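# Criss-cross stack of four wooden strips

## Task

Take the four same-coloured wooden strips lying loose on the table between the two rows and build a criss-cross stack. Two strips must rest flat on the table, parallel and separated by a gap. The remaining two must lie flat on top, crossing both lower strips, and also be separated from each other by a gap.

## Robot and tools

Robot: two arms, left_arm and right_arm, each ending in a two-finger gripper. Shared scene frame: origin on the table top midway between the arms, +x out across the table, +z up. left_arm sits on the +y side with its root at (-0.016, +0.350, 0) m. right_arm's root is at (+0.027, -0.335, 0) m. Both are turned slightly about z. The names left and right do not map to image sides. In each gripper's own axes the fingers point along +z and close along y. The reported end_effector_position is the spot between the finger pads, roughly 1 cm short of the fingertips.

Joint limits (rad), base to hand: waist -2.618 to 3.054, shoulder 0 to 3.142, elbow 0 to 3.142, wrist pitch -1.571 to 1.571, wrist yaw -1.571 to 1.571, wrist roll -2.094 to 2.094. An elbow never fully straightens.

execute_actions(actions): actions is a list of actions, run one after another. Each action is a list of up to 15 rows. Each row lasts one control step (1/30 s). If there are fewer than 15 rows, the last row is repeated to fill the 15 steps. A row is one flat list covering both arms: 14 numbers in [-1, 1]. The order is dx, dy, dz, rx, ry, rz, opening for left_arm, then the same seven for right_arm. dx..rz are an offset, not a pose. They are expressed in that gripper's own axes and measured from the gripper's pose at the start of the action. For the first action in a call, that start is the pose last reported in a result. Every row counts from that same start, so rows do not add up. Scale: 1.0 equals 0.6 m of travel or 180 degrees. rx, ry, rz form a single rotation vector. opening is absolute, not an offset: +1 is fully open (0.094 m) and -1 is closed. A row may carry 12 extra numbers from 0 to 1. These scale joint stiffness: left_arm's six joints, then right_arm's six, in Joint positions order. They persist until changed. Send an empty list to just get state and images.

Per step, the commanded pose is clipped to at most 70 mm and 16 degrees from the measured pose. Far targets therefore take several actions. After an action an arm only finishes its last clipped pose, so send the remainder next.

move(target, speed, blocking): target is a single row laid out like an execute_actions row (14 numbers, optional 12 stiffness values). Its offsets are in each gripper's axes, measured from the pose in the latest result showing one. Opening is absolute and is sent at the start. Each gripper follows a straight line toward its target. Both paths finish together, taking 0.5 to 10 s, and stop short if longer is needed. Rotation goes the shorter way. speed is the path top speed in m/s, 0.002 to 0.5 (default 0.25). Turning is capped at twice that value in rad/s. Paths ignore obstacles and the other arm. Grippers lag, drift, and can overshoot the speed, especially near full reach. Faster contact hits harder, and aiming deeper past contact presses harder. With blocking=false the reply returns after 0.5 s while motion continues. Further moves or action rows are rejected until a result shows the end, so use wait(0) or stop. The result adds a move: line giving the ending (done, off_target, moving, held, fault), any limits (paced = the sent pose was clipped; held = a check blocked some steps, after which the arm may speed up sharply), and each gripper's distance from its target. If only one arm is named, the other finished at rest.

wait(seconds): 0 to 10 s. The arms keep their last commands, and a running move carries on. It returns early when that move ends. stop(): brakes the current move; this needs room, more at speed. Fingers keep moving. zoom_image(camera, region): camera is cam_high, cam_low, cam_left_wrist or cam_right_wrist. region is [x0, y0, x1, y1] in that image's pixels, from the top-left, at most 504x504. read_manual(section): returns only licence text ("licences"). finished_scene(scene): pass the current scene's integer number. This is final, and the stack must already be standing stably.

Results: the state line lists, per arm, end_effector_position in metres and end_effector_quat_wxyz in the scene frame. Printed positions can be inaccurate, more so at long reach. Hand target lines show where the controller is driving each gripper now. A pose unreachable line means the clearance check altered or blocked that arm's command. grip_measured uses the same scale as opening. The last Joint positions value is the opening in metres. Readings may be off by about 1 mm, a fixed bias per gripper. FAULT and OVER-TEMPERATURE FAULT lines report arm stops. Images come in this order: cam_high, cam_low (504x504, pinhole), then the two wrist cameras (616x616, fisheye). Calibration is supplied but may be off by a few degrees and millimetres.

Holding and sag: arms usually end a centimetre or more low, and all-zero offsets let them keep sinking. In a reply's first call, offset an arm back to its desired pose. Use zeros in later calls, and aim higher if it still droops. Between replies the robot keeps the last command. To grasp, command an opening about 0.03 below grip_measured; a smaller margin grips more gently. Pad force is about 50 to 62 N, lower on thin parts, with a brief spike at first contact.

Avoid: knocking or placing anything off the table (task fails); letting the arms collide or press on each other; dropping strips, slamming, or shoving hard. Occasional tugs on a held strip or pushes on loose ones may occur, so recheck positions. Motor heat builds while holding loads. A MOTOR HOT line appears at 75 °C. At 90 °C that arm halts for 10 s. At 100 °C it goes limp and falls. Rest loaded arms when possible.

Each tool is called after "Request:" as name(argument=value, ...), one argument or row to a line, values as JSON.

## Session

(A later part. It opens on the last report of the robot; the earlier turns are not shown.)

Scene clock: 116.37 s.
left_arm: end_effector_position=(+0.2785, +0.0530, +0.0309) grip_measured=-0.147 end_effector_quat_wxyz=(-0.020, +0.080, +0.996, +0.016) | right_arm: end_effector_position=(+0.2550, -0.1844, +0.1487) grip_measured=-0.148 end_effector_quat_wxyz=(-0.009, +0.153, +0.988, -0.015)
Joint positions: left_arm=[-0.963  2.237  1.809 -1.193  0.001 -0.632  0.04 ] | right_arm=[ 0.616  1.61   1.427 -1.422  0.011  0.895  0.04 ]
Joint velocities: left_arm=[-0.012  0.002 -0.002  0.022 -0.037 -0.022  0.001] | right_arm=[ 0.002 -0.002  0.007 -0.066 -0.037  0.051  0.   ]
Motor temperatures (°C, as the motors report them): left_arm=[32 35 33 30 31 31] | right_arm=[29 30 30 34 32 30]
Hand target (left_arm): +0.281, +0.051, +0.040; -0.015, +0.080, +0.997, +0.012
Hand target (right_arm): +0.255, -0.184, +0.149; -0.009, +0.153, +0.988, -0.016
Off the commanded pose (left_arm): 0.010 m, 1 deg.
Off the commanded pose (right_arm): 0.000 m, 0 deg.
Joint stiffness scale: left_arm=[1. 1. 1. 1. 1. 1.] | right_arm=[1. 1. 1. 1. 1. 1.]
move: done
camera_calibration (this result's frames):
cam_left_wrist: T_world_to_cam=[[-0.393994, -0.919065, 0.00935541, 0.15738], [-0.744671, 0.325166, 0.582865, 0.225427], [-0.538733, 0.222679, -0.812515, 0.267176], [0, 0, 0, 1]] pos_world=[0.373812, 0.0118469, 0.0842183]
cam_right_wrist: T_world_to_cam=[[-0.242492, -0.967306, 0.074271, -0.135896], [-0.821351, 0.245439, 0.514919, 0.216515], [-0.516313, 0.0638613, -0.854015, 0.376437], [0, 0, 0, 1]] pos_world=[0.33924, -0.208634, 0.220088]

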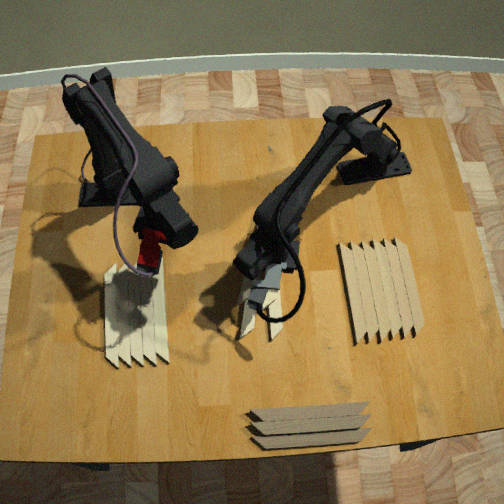

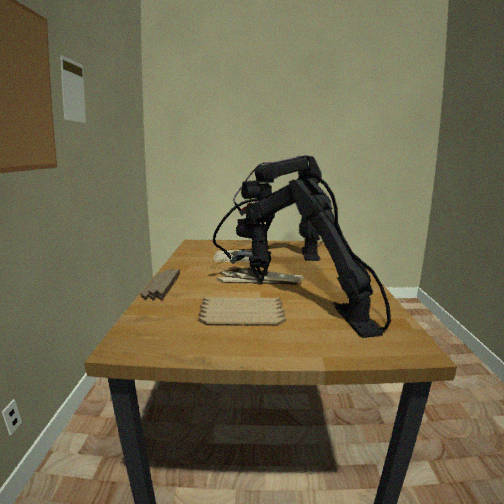

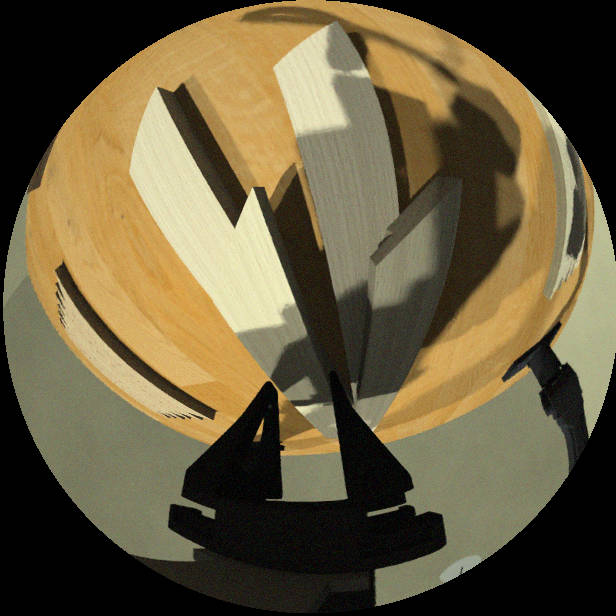

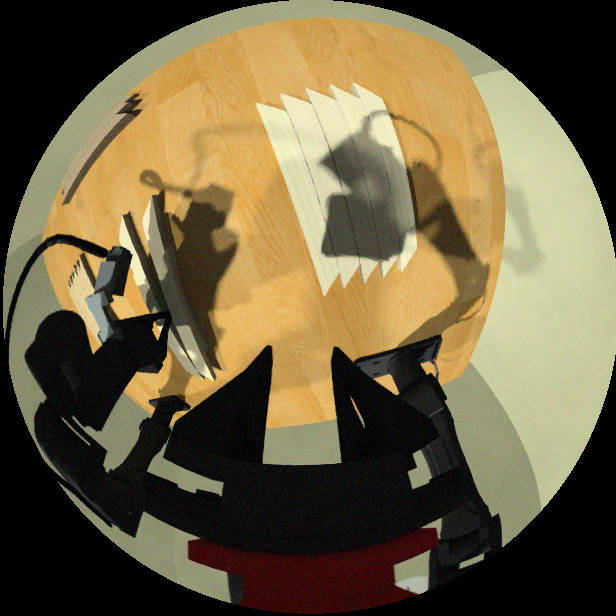

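Request:
move(
  target=[-0.003,-0.003,-0.027,0.009,-0.0135,0,-0.15, 0,0,0,0,0,0,-0.15],
  speed=0.03,
)

Scene clock: 119.50 s.
left_arm: end_effector_position=(+0.2808, +0.0507, +0.0417) grip_measured=-0.147 end_effector_quat_wxyz=(-0.008, +0.081, +0.997, +0.006) | right_arm: end_effector_position=(+0.2549, -0.1843, +0.1487) grip_measured=-0.148 end_effector_quat_wxyz=(-0.009, +0.153, +0.988, -0.015)
Joint positions: left_arm=[-0.963  2.21   1.809 -1.189  0.001 -0.632  0.04 ] | right_arm=[ 0.616  1.61   1.427 -1.422  0.01   0.895  0.04 ]
Joint velocities: left_arm=[ 0.012 -0.002 -0.017  0.037 -0.007 -0.022 -0.   ] | right_arm=[ 0.007 -0.007 -0.002 -0.022  0.066 -0.007 -0.001]
Motor temperatures (°C, as the motors report them): left_arm=[32 36 33 30 31 31] | right_arm=[29 30 30 34 32 30]
Hand target (left_arm): +0.281, +0.050, +0.047; +0.000, +0.080, +0.997, +0.000
Hand target (right_arm): +0.255, -0.184, +0.149; -0.009, +0.153, +0.988, -0.015
Off the commanded pose (left_arm): 0.005 m, 1 deg.
Off the commanded pose (right_arm): 0.000 m, 0 deg.
Joint stiffness scale: left_arm=[1. 1. 1. 1. 1. 1.] | right_arm=[1. 1. 1. 1. 1. 1.]
move: done
camera_calibration (this result's frames):
cam_left_wrist: T_world_to_cam=[[-0.39433, -0.918725, 0.0211837, 0.155623], [-0.757204, 0.337892, 0.558992, 0.225477], [-0.520717, 0.204387, -0.828903, 0.274256], [0, 0, 0, 1]] pos_world=[0.374909, 0.0107336, 0.0979945]
cam_right_wrist: T_world_to_cam=[[-0.242489, -0.967327, 0.0740153, -0.135817], [-0.821239, 0.245286, 0.51517, 0.216376], [-0.516493, 0.064139, -0.853886, 0.376491], [0, 0, 0, 1]] pos_world=[0.339217, -0.208601, 0.220062]

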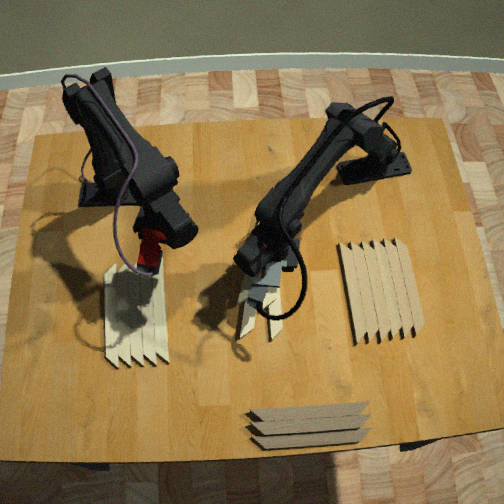

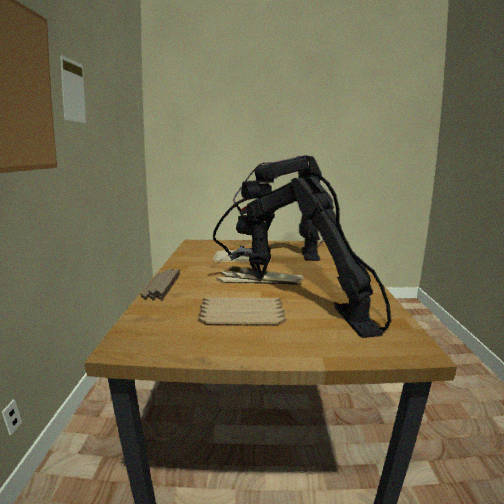

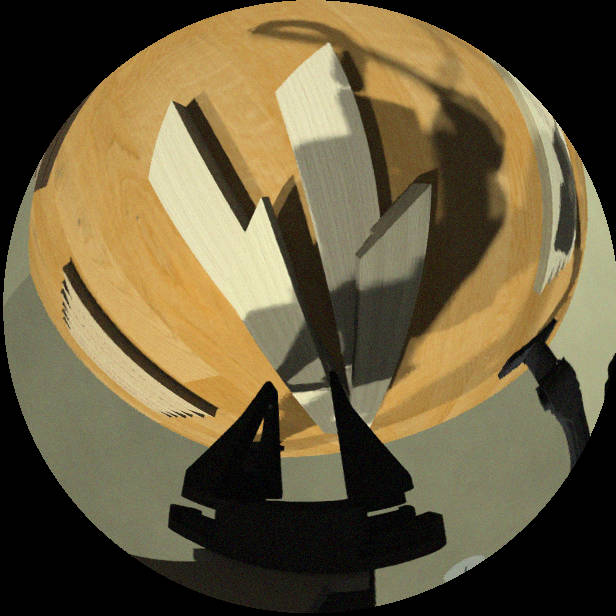

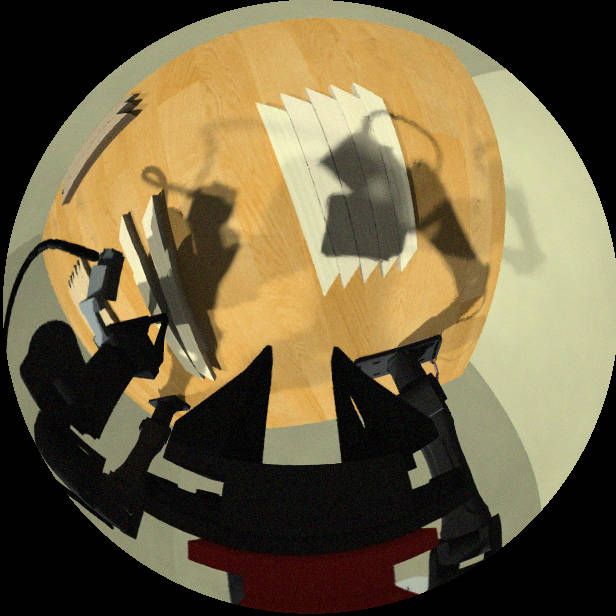

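Request:
execute_actions(
  actions=[
    [[0,0,0.012,0,0,0,-0.15,0,0,0,0,0,0,-0.15],[0,0,0.024,0,0,0,-0.15,0,0,0,0,0,0,-0.15],[0,0,0.026,0,0,0,-0.15,0,0,0,0,0,0,-0.15],[0,0,0.026,0,0,0,-0.15,0,0,0,0,0,0,-0.15],[0,0,0.020,0,0,0,-0.15,0,0,0,0,0,0,-0.15],[0,0,0.013,0,0,0,-0.15,0,0,0,0,0,0,-0.15]],
  ],
)

Scene clock: 122.60 s.
left_arm: end_effector_position=(+0.2801, +0.0513, +0.0357) grip_measured=-0.147 end_effector_quat_wxyz=(-0.008, +0.081, +0.997, +0.006) | right_arm: end_effector_position=(+0.2549, -0.1843, +0.1487) grip_measured=-0.148 end_effector_quat_wxyz=(-0.009, +0.153, +0.988, -0.015)
Joint positions: left_arm=[-0.963  2.21   1.785 -1.165  0.001 -0.632  0.04 ] | right_arm=[ 0.616  1.61   1.427 -1.422  0.01   0.895  0.04 ]
Joint velocities: left_arm=[ 0.007 -0.007  0.007 -0.022 -0.007 -0.007  0.001] | right_arm=[-0.017 -0.007 -0.017  0.037  0.022 -0.022 -0.001]
Motor temperatures (°C, as the motors report them): left_arm=[32 36 32 30 31 31] | right_arm=[29 30 30 34 32 30]
Hand target (left_arm): +0.281, +0.051, +0.034; -0.008, +0.081, +0.997, +0.006
Hand target (right_arm): +0.255, -0.184, +0.149; -0.009, +0.153, +0.988, -0.015
Off the commanded pose (left_arm): 0.002 m, 0 deg.
Off the commanded pose (right_arm): 0.000 m, 0 deg.
Joint stiffness scale: left_arm=[1. 1. 1. 1. 1. 1.] | right_arm=[1. 1. 1. 1. 1. 1.]
camera_calibration (this result's frames):
cam_left_wrist: T_world_to_cam=[[-0.394335, -0.918719, 0.0213279, 0.156104], [-0.757353, 0.338043, 0.558697, 0.228128], [-0.520495, 0.204161, -0.829098, 0.268776], [0, 0, 0, 1]] pos_world=[0.374228, 0.011425, 0.0920573]
cam_right_wrist: T_world_to_cam=[[-0.242486, -0.967347, 0.0737596, -0.135738], [-0.821127, 0.245134, 0.515422, 0.216238], [-0.516673, 0.0644166, -0.853756, 0.376545], [0, 0, 0, 1]] pos_world=[0.339195, -0.208568, 0.220036]

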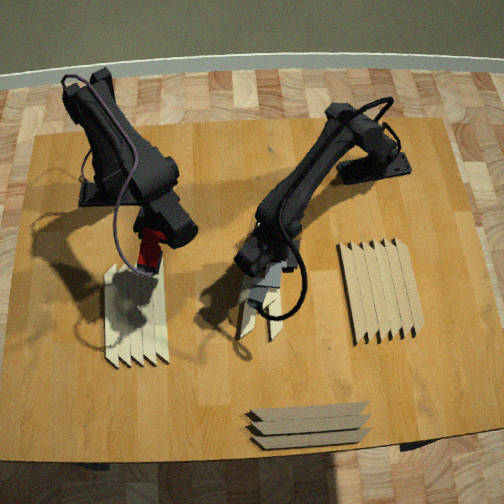

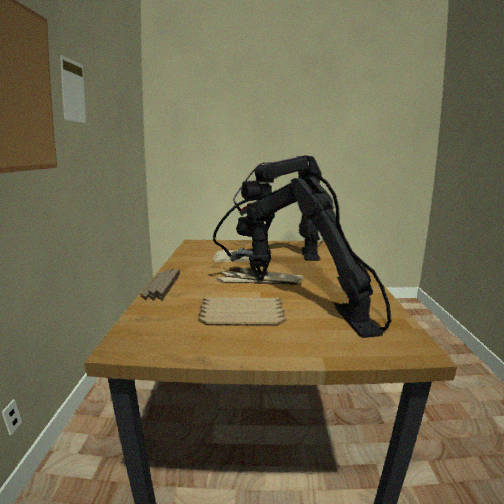

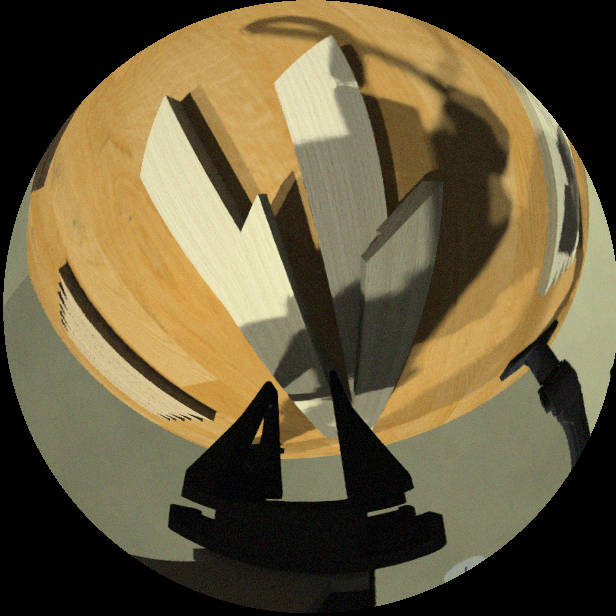

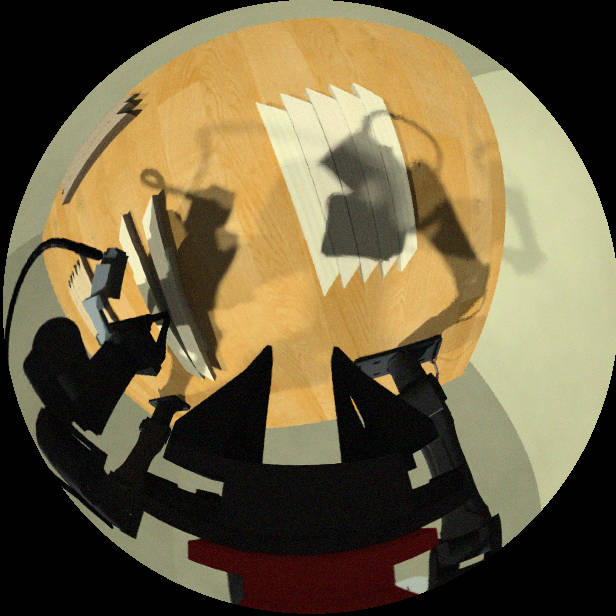

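Request:
execute_actions(
  actions=[
    [[0,0,0,0,0,0,-0.2,0,0,0,0,0,0,-0.15],[0,0,0,0,0,0,-0.24,0,0,0,0,0,0,-0.15],[0,0,0,0,0,0,-0.28,0,0,0,0,0,0,-0.15],[0,0,0,0,0,0,-0.32,0,0,0,0,0,0,-0.15],[0,0,0,0,0,0,-0.35,0,0,0,0,0,0,-0.15],[0,0,0,0,0,0,-0.38,0,0,0,0,0,0,-0.15],[0,0,0,0,0,0,-0.41,0,0,0,0,0,0,-0.15],[0,0,0,0,0,0,-0.44,0,0,0,0,0,0,-0.15],[0,0,0,0,0,0,-0.47,0,0,0,0,0,0,-0.15],[0,0,0,0,0,0,-0.5,0,0,0,0,0,0,-0.15]],
  ],
)

Scene clock: 125.57 s.
left_arm: end_effector_position=(+0.2800, +0.0513, +0.0357) grip_measured=-0.464 end_effector_quat_wxyz=(-0.008, +0.081, +0.997, +0.006) | right_arm: end_effector_position=(+0.2548, -0.1842, +0.1487) grip_measured=-0.148 end_effector_quat_wxyz=(-0.009, +0.153, +0.988, -0.015)
Joint positions: left_arm=[-0.963  2.21   1.785 -1.165  0.001 -0.632  0.025] | right_arm=[ 0.616  1.61   1.427 -1.422  0.01   0.895  0.04 ]
Joint velocities: left_arm=[ 0.002 -0.002  0.002  0.051 -0.022 -0.037  0.001] | right_arm=[ 0.007 -0.002 -0.012 -0.066  0.007  0.081  0.   ]
Motor temperatures (°C, as the motors report them): left_arm=[32 36 32 30 31 31] | right_arm=[29 30 30 34 32 30]
Hand target (left_arm): +0.280, +0.051, +0.036; -0.008, +0.081, +0.997, +0.006
Hand target (right_arm): +0.255, -0.184, +0.149; -0.009, +0.153, +0.988, -0.015
Off the commanded pose (left_arm): 0.000 m, 0 deg.
Off the commanded pose (right_arm): 0.000 m, 0 deg.
Joint stiffness scale: left_arm=[1. 1. 1. 1. 1. 1.] | right_arm=[1. 1. 1. 1. 1. 1.]
camera_calibration (this result's frames):
cam_left_wrist: T_world_to_cam=[[-0.394323, -0.918716, 0.0216809, 0.156025], [-0.757204, 0.338188, 0.558812, 0.228054], [-0.520722, 0.203936, -0.829011, 0.268832], [0, 0, 0, 1]] pos_world=[0.374195, 0.011393, 0.0920425]
cam_right_wrist: T_world_to_cam=[[-0.242483, -0.967367, 0.0735039, -0.135659], [-0.821015, 0.244981, 0.515673, 0.216099], [-0.516852, 0.0646942, -0.853627, 0.376599], [0, 0, 0, 1]] pos_world=[0.339172, -0.208535, 0.22001]

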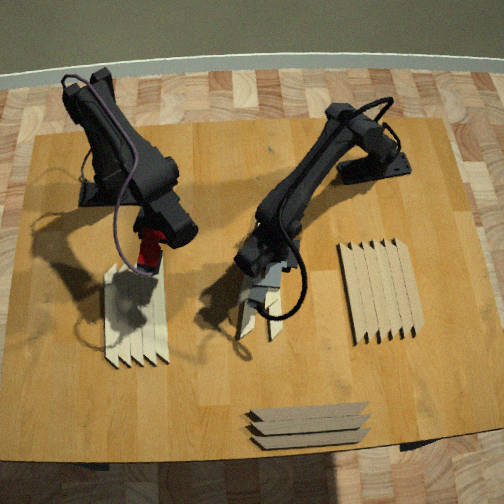

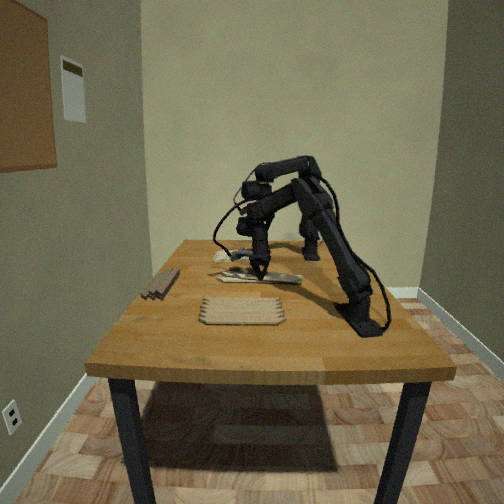

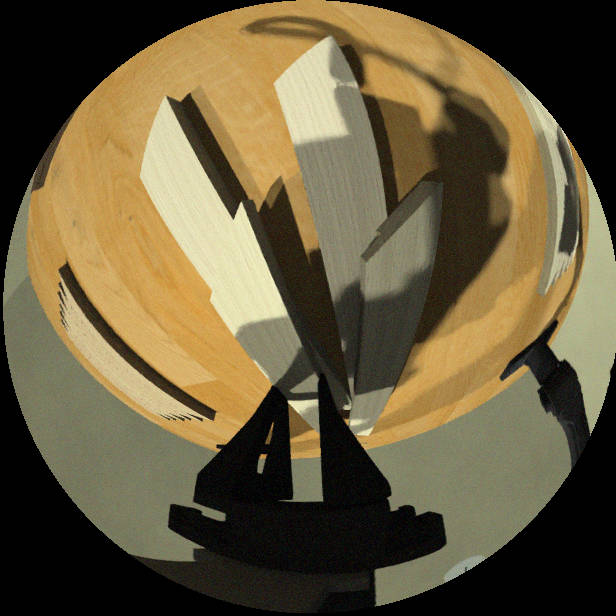

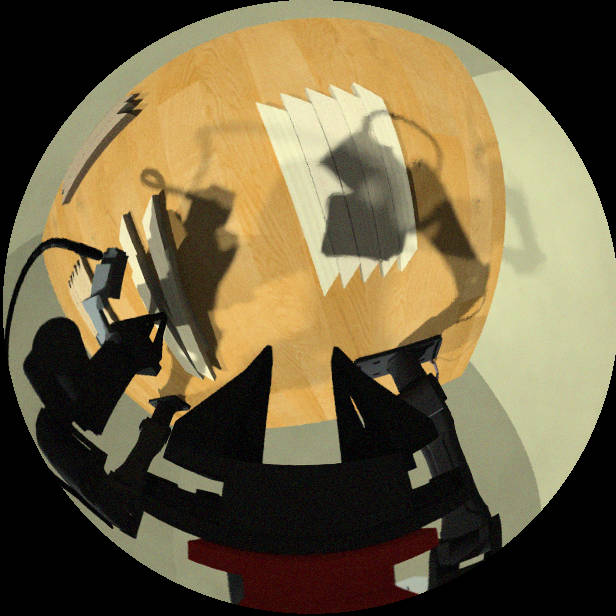

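Request:
move(
  target=[0,0,-0.095,0,0,0,-0.5, 0,0,0,0,0,0,-0.15],
  speed=0.15,
)

Scene clock: 132.03 s.
left_arm: end_effector_position=(+0.2777, +0.0537, +0.0800) grip_measured=-0.464 end_effector_quat_wxyz=(-0.019, +0.080, +0.996, +0.016) | right_arm: end_effector_position=(+0.2548, -0.1842, +0.1487) grip_measured=-0.148 end_effector_quat_wxyz=(-0.009, +0.153, +0.988, -0.015)
Joint positions: left_arm=[-0.963  2.21   1.961 -1.371  0.001 -0.632  0.025] | right_arm=[ 0.616  1.61   1.427 -1.422  0.01   0.895  0.04 ]
Joint velocities: left_arm=[-0.007 -0.002 -0.002 -0.051  0.037 -0.037  0.001] | right_arm=[ 0.012  0.012 -0.017  0.022 -0.051  0.037 -0.001]
Motor temperatures (°C, as the motors report them): left_arm=[32 36 32 30 31 31] | right_arm=[29 30 30 34 32 30]
Hand target (left_arm): +0.281, +0.051, +0.093; -0.008, +0.080, +0.997, +0.006
Hand target (right_arm): +0.255, -0.184, +0.149; -0.009, +0.153, +0.988, -0.015
Off the commanded pose (left_arm): 0.013 m, 2 deg.
Off the commanded pose (right_arm): 0.000 m, 0 deg.
Joint stiffness scale: left_arm=[1. 1. 1. 1. 1. 1.] | right_arm=[1. 1. 1. 1. 1. 1.]
move: off_target (left_arm)
camera_calibration (this result's frames):
cam_left_wrist: T_world_to_cam=[[-0.393979, -0.919065, 0.00999672, 0.157199], [-0.744831, 0.325625, 0.582405, 0.196003], [-0.538523, 0.22201, -0.812837, 0.306561], [0, 0, 0, 1]] pos_world=[0.373013, 0.0125935, 0.13346]
cam_right_wrist: T_world_to_cam=[[-0.242483, -0.967367, 0.0735039, -0.135659], [-0.821015, 0.244981, 0.515673, 0.216099], [-0.516852, 0.0646942, -0.853627, 0.376599], [0, 0, 0, 1]] pos_world=[0.339172, -0.208535, 0.22001]

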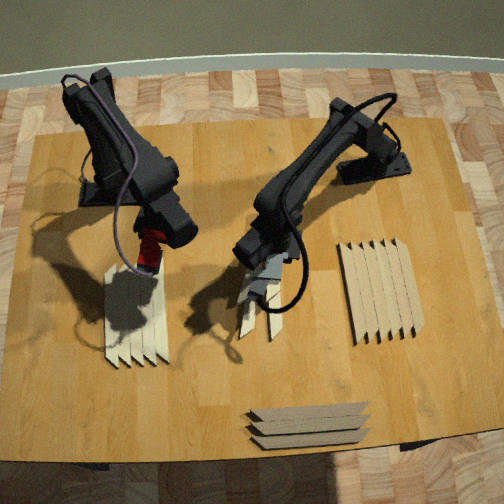

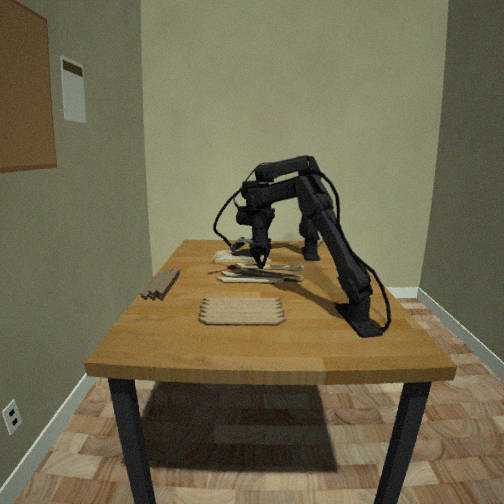

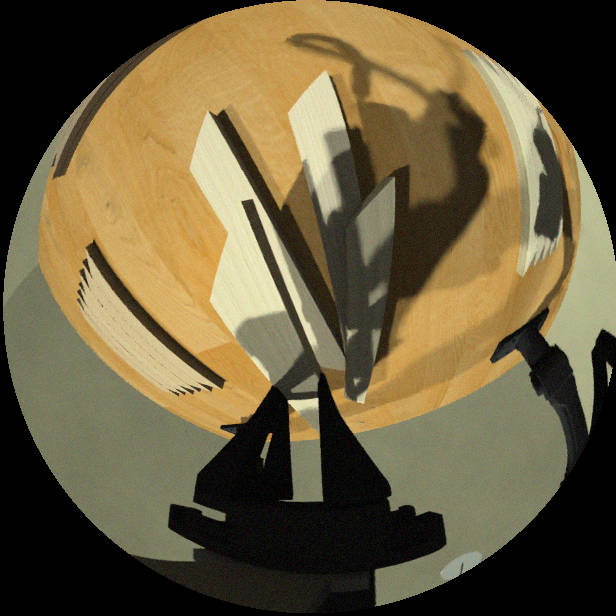

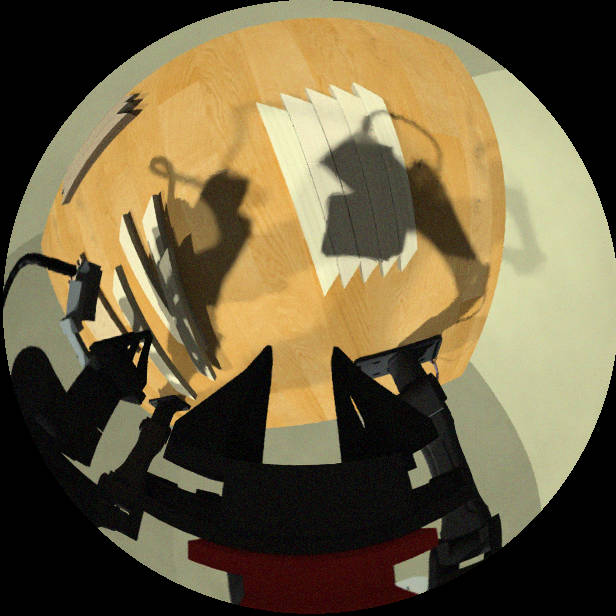

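Request:
move(
  target=[0.3884,-0.1804,0.0022,-0.0152,-0.001,0.4486,-0.5, -0.0787,-0.0275,0,0,0,0,-0.15],
  speed=0.35,
)

Scene clock: 141.97 s.
left_arm: end_effector_position=(+0.0281, -0.0117, +0.0814) grip_measured=-0.464 end_effector_quat_wxyz=(-0.030, +0.705, +0.708, +0.024) | right_arm: end_effector_position=(+0.2874, -0.2138, +0.1433) grip_measured=-0.148 end_effector_quat_wxyz=(-0.019, +0.152, +0.988, -0.018)
Joint positions: left_arm=[-1.624  2.015  1.664 -1.297  0.     0.112  0.025] | right_arm=[ 0.466  1.678  1.479 -1.423  0.008  0.742  0.04 ]
Joint velocities: left_arm=[ 0.002  0.007  0.002 -0.037  0.007  0.007 -0.   ] | right_arm=[-0.002 -0.002 -0.032 -0.022  0.007 -0.066 -0.001]
Motor temperatures (°C, as the motors report them): left_arm=[32 37 33 30 31 31] | right_arm=[29 30 30 34 32 30]
Hand target (left_arm): +0.029, -0.015, +0.090; -0.020, +0.707, +0.706, +0.015
Hand target (right_arm): +0.294, -0.214, +0.149; -0.010, +0.153, +0.988, -0.014
Off the commanded pose (left_arm): 0.006 m, 1 deg.
Off the commanded pose (right_arm): 0.009 m, 1 deg.
Joint stiffness scale: left_arm=[1. 1. 1. 1. 1. 1.] | right_arm=[1. 1. 1. 1. 1. 1.]
move: done
camera_calibration (this result's frames):
cam_left_wrist: T_world_to_cam=[[-0.970753, 0.233773, 0.0546667, 0.0248157], [0.218799, 0.767743, 0.602244, 0.00708094], [0.0988183, 0.596591, -0.796438, 0.172892], [0, 0, 0, 1]] pos_world=[0.00545566, -0.114384, 0.132077]
cam_right_wrist: T_world_to_cam=[[-0.238181, -0.967871, 0.0805908, -0.158357], [-0.811317, 0.243894, 0.5313, 0.247631], [-0.533886, 0.0611607, -0.843342, 0.393451], [0, 0, 0, 1]] pos_world=[0.373248, -0.237729, 0.213009]

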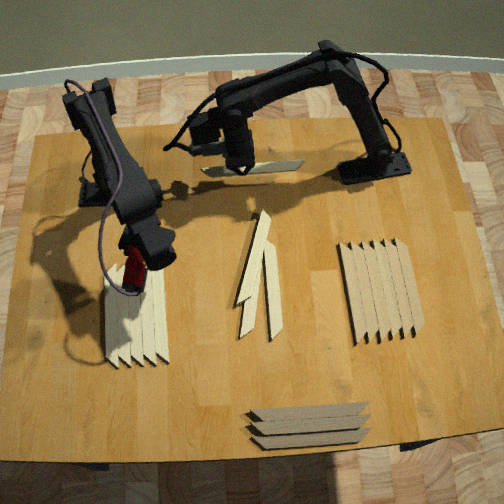

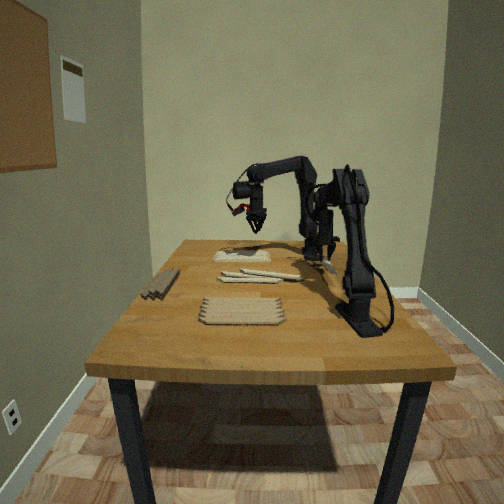

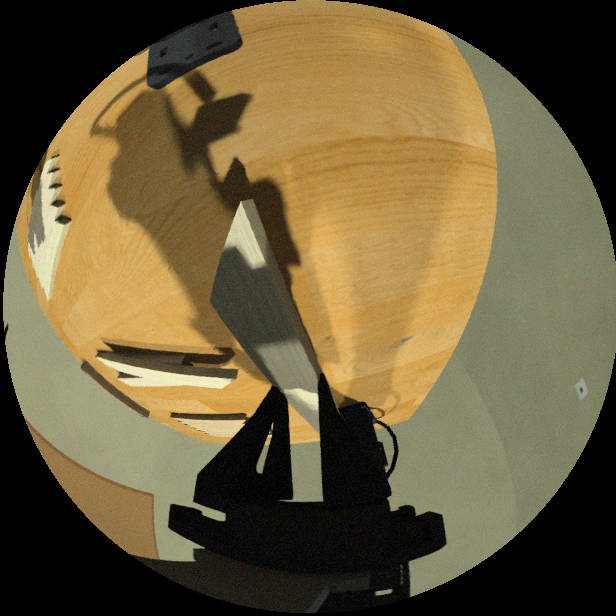

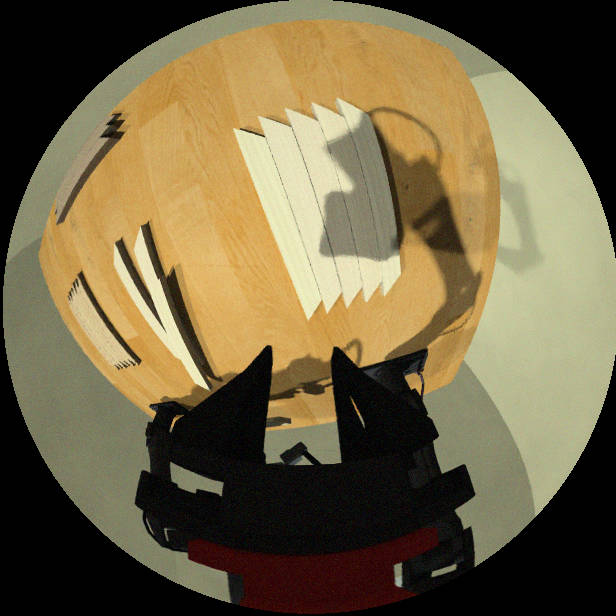

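Request:
zoom_image(
  camera="cam_high",
  region=[190, 190, 350, 350],
)

Region (190, 190, 350, 350) of cam_high's 504x504 image, scaled by 3.150, with more detail than that image has.

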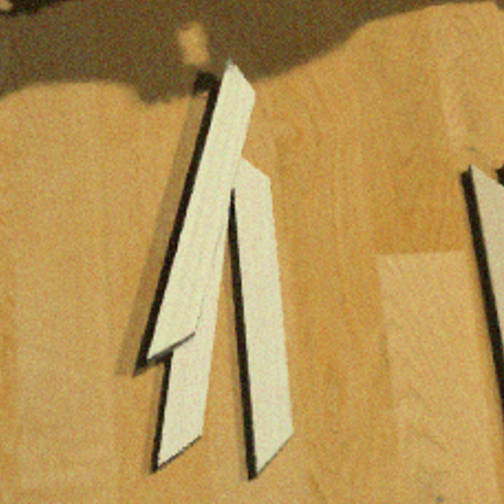

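Request:
move(
  target=[-0.0133,0.004,0.0859,0,0,0,-0.5, 0.1535,0.3448,0.0629,-0.0132,-0.0102,0.0017,-0.15],
  speed=0.22,
)

Scene clock: 152.73 s.
left_arm: end_effector_position=(+0.0288, -0.0179, +0.0360) grip_measured=-0.464 end_effector_quat_wxyz=(-0.025, +0.706, +0.708, +0.020) | right_arm: end_effector_position=(+0.2589, +0.0092, +0.0914) grip_measured=-0.148 end_effector_quat_wxyz=(-0.004, +0.149, +0.989, -0.005)
Joint positions: left_arm=[-1.624  2.061  1.549 -1.123  0.     0.115  0.025] | right_arm=[ 1.003  2.159  1.926 -1.351 -0.003  1.274  0.04 ]
Joint velocities: left_arm=[-0.002 -0.002 -0.002  0.007 -0.007 -0.037  0.   ] | right_arm=[-0.027  0.002  0.002 -0.007 -0.007  0.007 -0.   ]
Motor temperatures (°C, as the motors report them): left_arm=[32 37 33 30 31 31] | right_arm=[29 30 31 34 32 30]
Hand target (left_arm): +0.029, -0.015, +0.029; -0.031, +0.705, +0.709, +0.024
Hand target (right_arm): +0.263, +0.009, +0.099; +0.005, +0.154, +0.988, -0.004
Off the commanded pose (left_arm): 0.007 m, 1 deg.
Off the commanded pose (right_arm): 0.009 m, 1 deg.
Joint stiffness scale: left_arm=[1. 1. 1. 1. 1. 1.] | right_arm=[1. 1. 1. 1. 1. 1.]
move: done
camera_calibration (this result's frames):
cam_left_wrist: T_world_to_cam=[[-0.970196, 0.237035, 0.0503361, 0.0296789], [0.220058, 0.774867, 0.592583, 0.0395106], [0.101459, 0.585999, -0.803935, 0.140406], [0, 0, 0, 1]] pos_world=[0.00585419, -0.119928, 0.08797]
cam_right_wrist: T_world_to_cam=[[-0.235371, -0.970434, 0.0534671, 0.0566703], [-0.829527, 0.229252, 0.509243, 0.204451], [-0.506444, 0.0755086, -0.85896, 0.314998], [0, 0, 0, 1]] pos_world=[0.342465, -0.0156611, 0.163426]

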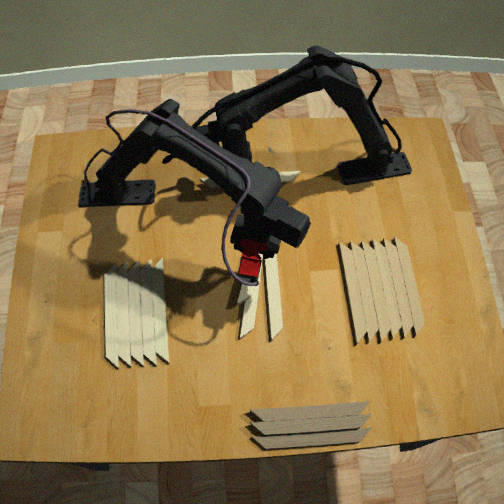

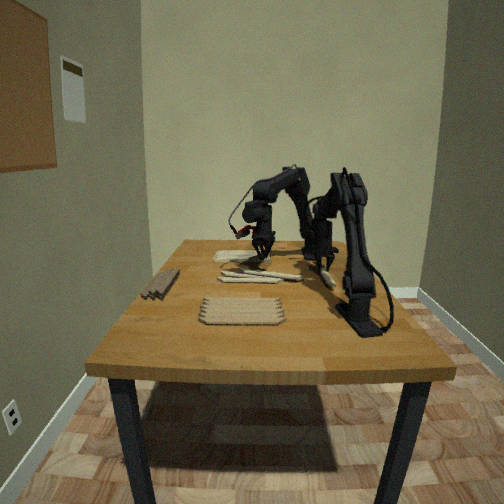

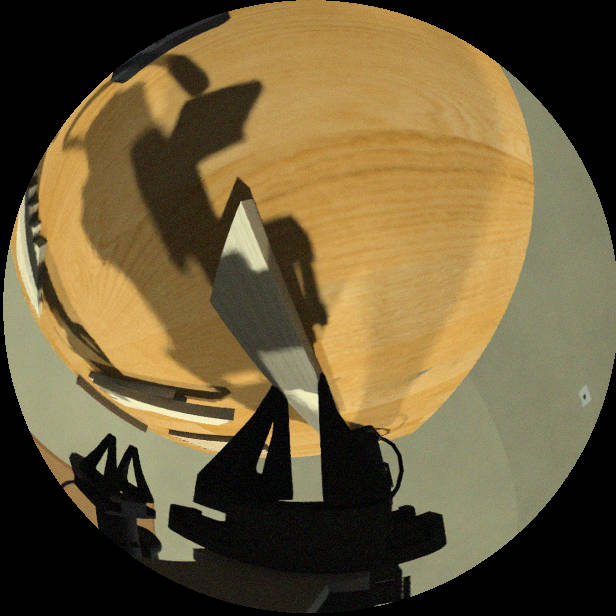

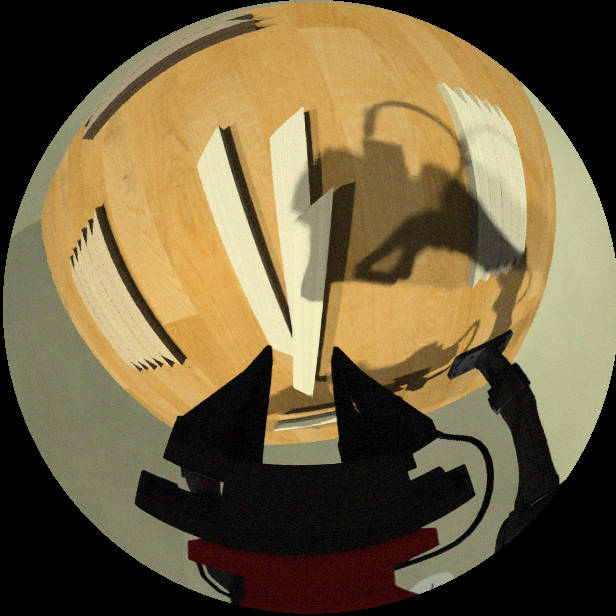

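Request:
zoom_image(
  camera="cam_right_wrist",
  region=[180, 100, 400, 420],
)

Region (180, 100, 400, 420) of cam_right_wrist's 616x616 image, scaled by 1.575, with more detail than that image has; it fills the left 346 columns of this view, and the rest is white.

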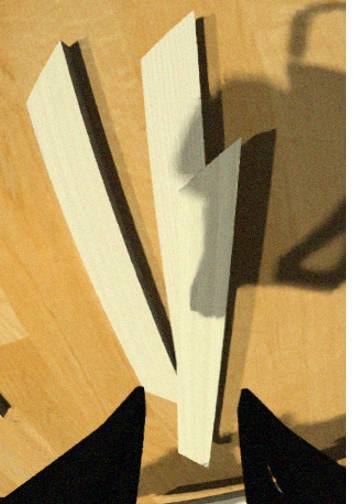

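Request:
move(
  target=[-0.002,0,0.027,0,0,0,-0.5, 0.003,-0.0102,0.085,0,0,0,-0.15],
  speed=0.1,
)

Scene clock: 167.93 s.
left_arm: end_effector_position=(+0.0292, -0.0214, +0.0293) grip_measured=-0.464 end_effector_quat_wxyz=(-0.017, +0.706, +0.708, +0.013) | right_arm: end_effector_position=(+0.2543, +0.0031, +0.0409) grip_measured=-0.148 end_effector_quat_wxyz=(-0.008, +0.150, +0.989, -0.010)
Joint positions: left_arm=[-1.624  2.061  1.522 -1.076  0.     0.115  0.025] | right_arm=[ 1.003  2.159  1.724 -1.16  -0.005  1.276  0.04 ]
Joint velocities: left_arm=[ 0.007 -0.002  0.002 -0.022  0.007 -0.066  0.   ] | right_arm=[-0.012 -0.002  0.007  0.007  0.022 -0.037  0.001]
Motor temperatures (°C, as the motors report them): left_arm=[32 36 32 30 31 31] | right_arm=[29 31 31 34 32 30]
Hand target (left_arm): +0.029, -0.018, +0.020; -0.025, +0.706, +0.708, +0.020
Hand target (right_arm): +0.255, +0.004, +0.041; -0.004, +0.149, +0.989, -0.005
Off the commanded pose (left_arm): 0.010 m, 1 deg.
Off the commanded pose (right_arm): 0.001 m, 1 deg.
Joint stiffness scale: left_arm=[1. 1. 1. 1. 1. 1.] | right_arm=[1. 1. 1. 1. 1. 1.]
move: done
camera_calibration (this result's frames):
cam_left_wrist: T_world_to_cam=[[-0.970313, 0.238024, 0.0428677, 0.0314578], [0.218594, 0.78727, 0.576561, 0.0467921], [0.103487, 0.568815, -0.815929, 0.136936], [0, 0, 0, 1]] pos_world=[0.0061243, -0.122217, 0.0834032]
cam_right_wrist: T_world_to_cam=[[-0.236789, -0.969482, 0.0635227, 0.0523003], [-0.824994, 0.23517, 0.513888, 0.226437], [-0.513144, 0.0692774, -0.855502, 0.271325], [0, 0, 0, 1]] pos_world=[0.338422, -0.0213437, 0.112433]

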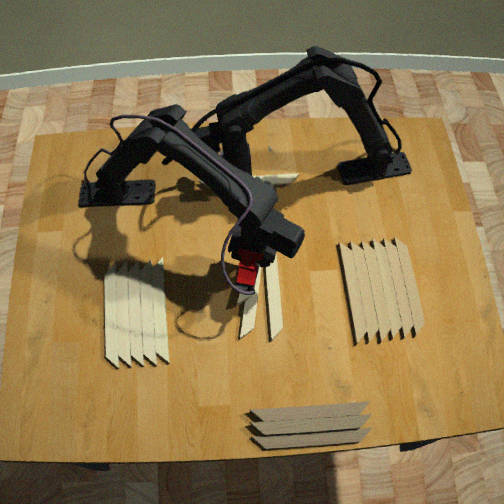

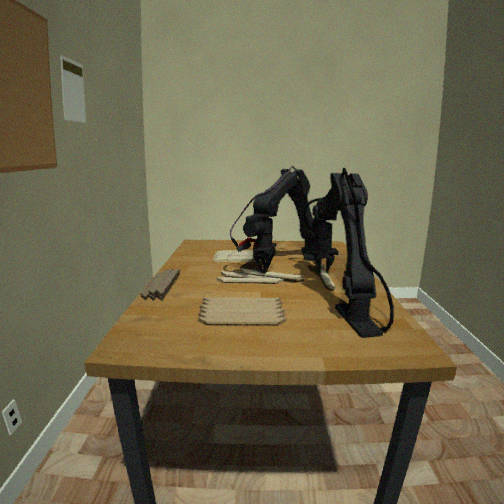

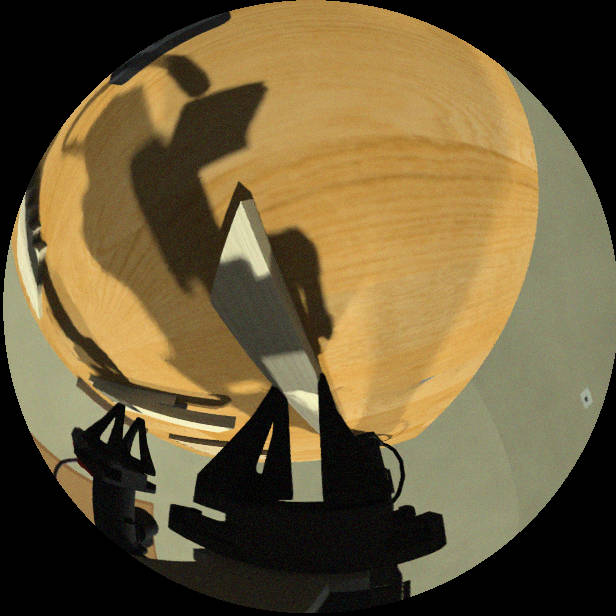

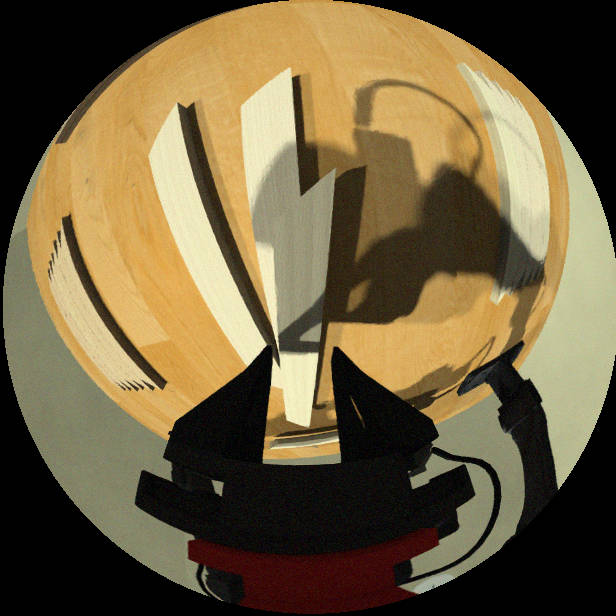

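Request:
zoom_image(
  camera="cam_right_wrist",
  region=[220, 250, 400, 430],
)

Request:
zoom_image(
  camera="cam_low",
  region=[215, 235, 355, 305],
)

Region (220, 250, 400, 430) of cam_right_wrist's 616x616 image, scaled by 2.800, with more detail than that image has.

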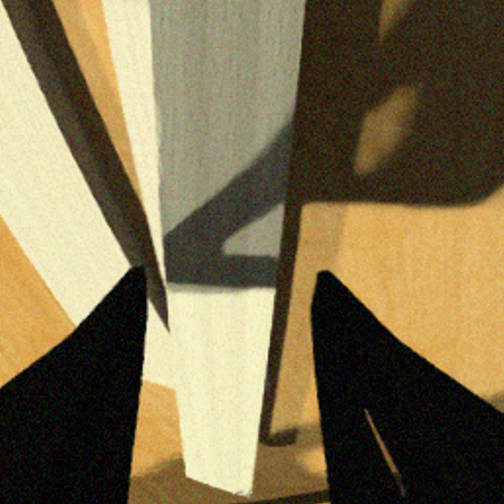

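Region (215, 235, 355, 305) of cam_low's 504x504 image, scaled by 3.600, with more detail than that image has.

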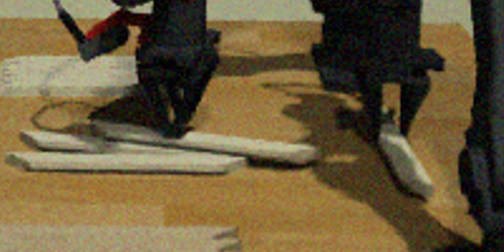

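Request:
execute_actions(
  actions=[
    [[0,0,0.012,0,0.005,0,-0.5,0,0,0.006,0,0,0,-0.15],[0,0,0.024,0,0.009,0,-0.5,0,0,0.012,0,0,0,-0.15],[0,0,0.028,0,0.009,0,-0.5,0,0,0.018,0,0,0,-0.15],[0,0,0.028,0,0.009,0,-0.5,0,0,0.024,0,0,0,-0.15],[0,0,0.022,0,0.009,0,-0.5,0,0,0.028,0,0,0,-0.15],[0,0,0.014,0,0.009,0,-0.5,0,0,0.030,0,0,0,-0.15]],
  ],
)

Scene clock: 172.10 s.
left_arm: end_effector_position=(+0.0291, -0.0203, +0.0210) grip_measured=-0.464 end_effector_quat_wxyz=(-0.024, +0.706, +0.708, +0.019) | right_arm: end_effector_position=(+0.2527, +0.0014, +0.0241) grip_measured=-0.148 end_effector_quat_wxyz=(-0.011, +0.150, +0.988, -0.015)
Joint positions: left_arm=[-1.624  2.084  1.523 -1.071  0.     0.115  0.025] | right_arm=[ 1.003  2.178  1.685 -1.115 -0.007  1.276  0.04 ]
Joint velocities: left_arm=[ 0.002  0.007 -0.007  0.066 -0.022 -0.037  0.   ] | right_arm=[-0.007 -0.002 -0.022  0.022 -0.051 -0.081 -0.   ]
Motor temperatures (°C, as the motors report them): left_arm=[32 36 32 30 31 31] | right_arm=[29 32 31 34 32 30]
Hand target (left_arm): +0.029, -0.021, +0.021; -0.027, +0.706, +0.707, +0.023
Hand target (right_arm): +0.254, +0.003, +0.023; -0.008, +0.150, +0.989, -0.010
Off the commanded pose (left_arm): 0.001 m, 1 deg.
Off the commanded pose (right_arm): 0.002 m, 1 deg.
Joint stiffness scale: left_arm=[1. 1. 1. 1. 1. 1.] | right_arm=[1. 1. 1. 1. 1. 1.]
camera_calibration (this result's frames):
cam_left_wrist: T_world_to_cam=[[-0.97021, 0.237149, 0.0495369, 0.0312873], [0.219899, 0.776212, 0.59088, 0.0502441], [0.101675, 0.58417, -0.805238, 0.129692], [0, 0, 0, 1]] pos_world=[0.00612016, -0.122182, 0.073195]
cam_right_wrist: T_world_to_cam=[[-0.23625, -0.968823, 0.0746249, 0.0508729], [-0.820514, 0.240044, 0.518782, 0.232894], [-0.520521, 0.0613314, -0.851643, 0.258047], [0, 0, 0, 1]] pos_world=[0.33743, -0.0224444, 0.0951464]

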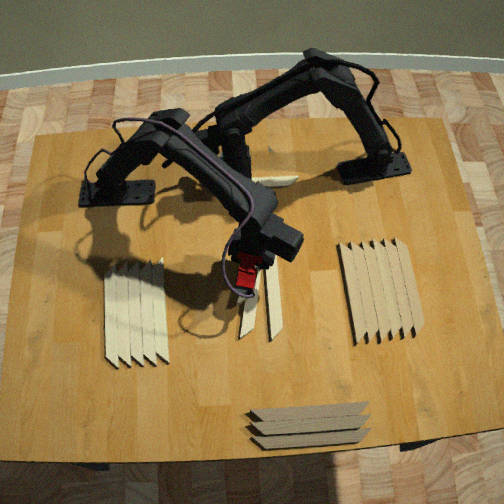

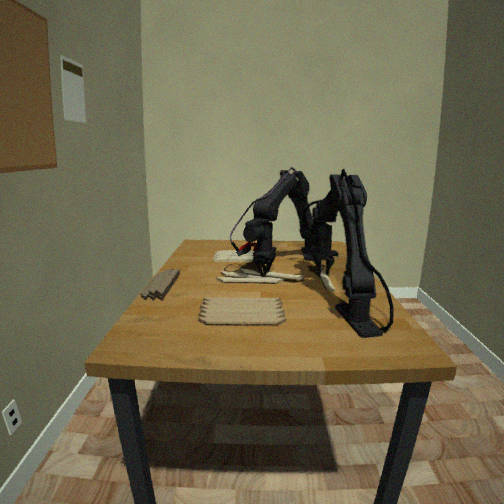

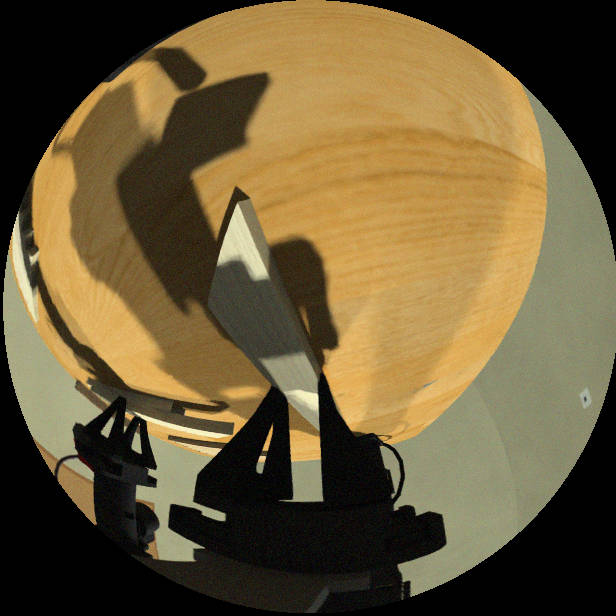

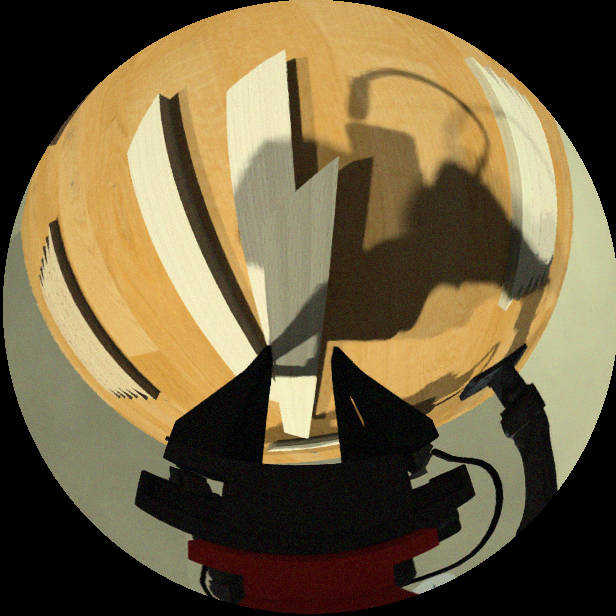

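Request:
zoom_image(
  camera="cam_right_wrist",
  region=[220, 250, 400, 430],
)

Request:
zoom_image(
  camera="cam_low",
  region=[215, 235, 355, 305],
)

Request:
zoom_image(
  camera="cam_left_wrist",
  region=[180, 160, 380, 440],
)

Region (220, 250, 400, 430) of cam_right_wrist's 616x616 image, scaled by 2.800, with more detail than that image has.

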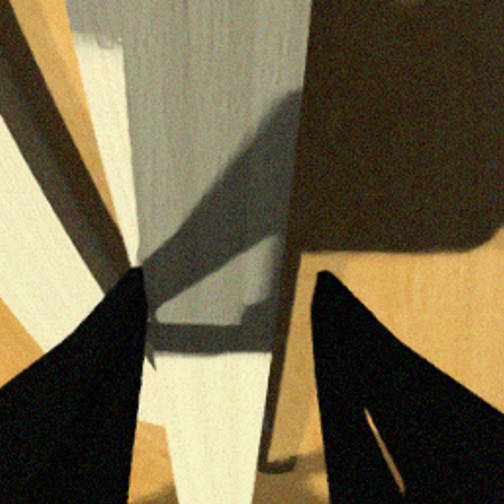

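Region (215, 235, 355, 305) of cam_low's 504x504 image, scaled by 3.600, with more detail than that image has.

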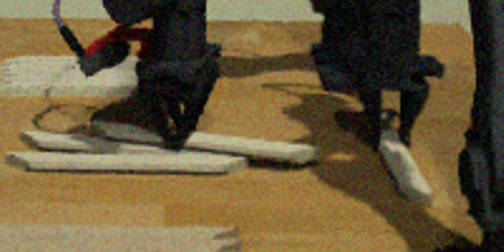

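Region (180, 160, 380, 440) of cam_left_wrist's 616x616 image, scaled by 1.800, with more detail than that image has; it fills the left 360 columns of this view, and the rest is white.

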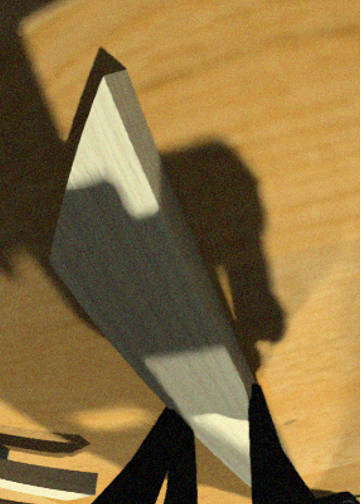

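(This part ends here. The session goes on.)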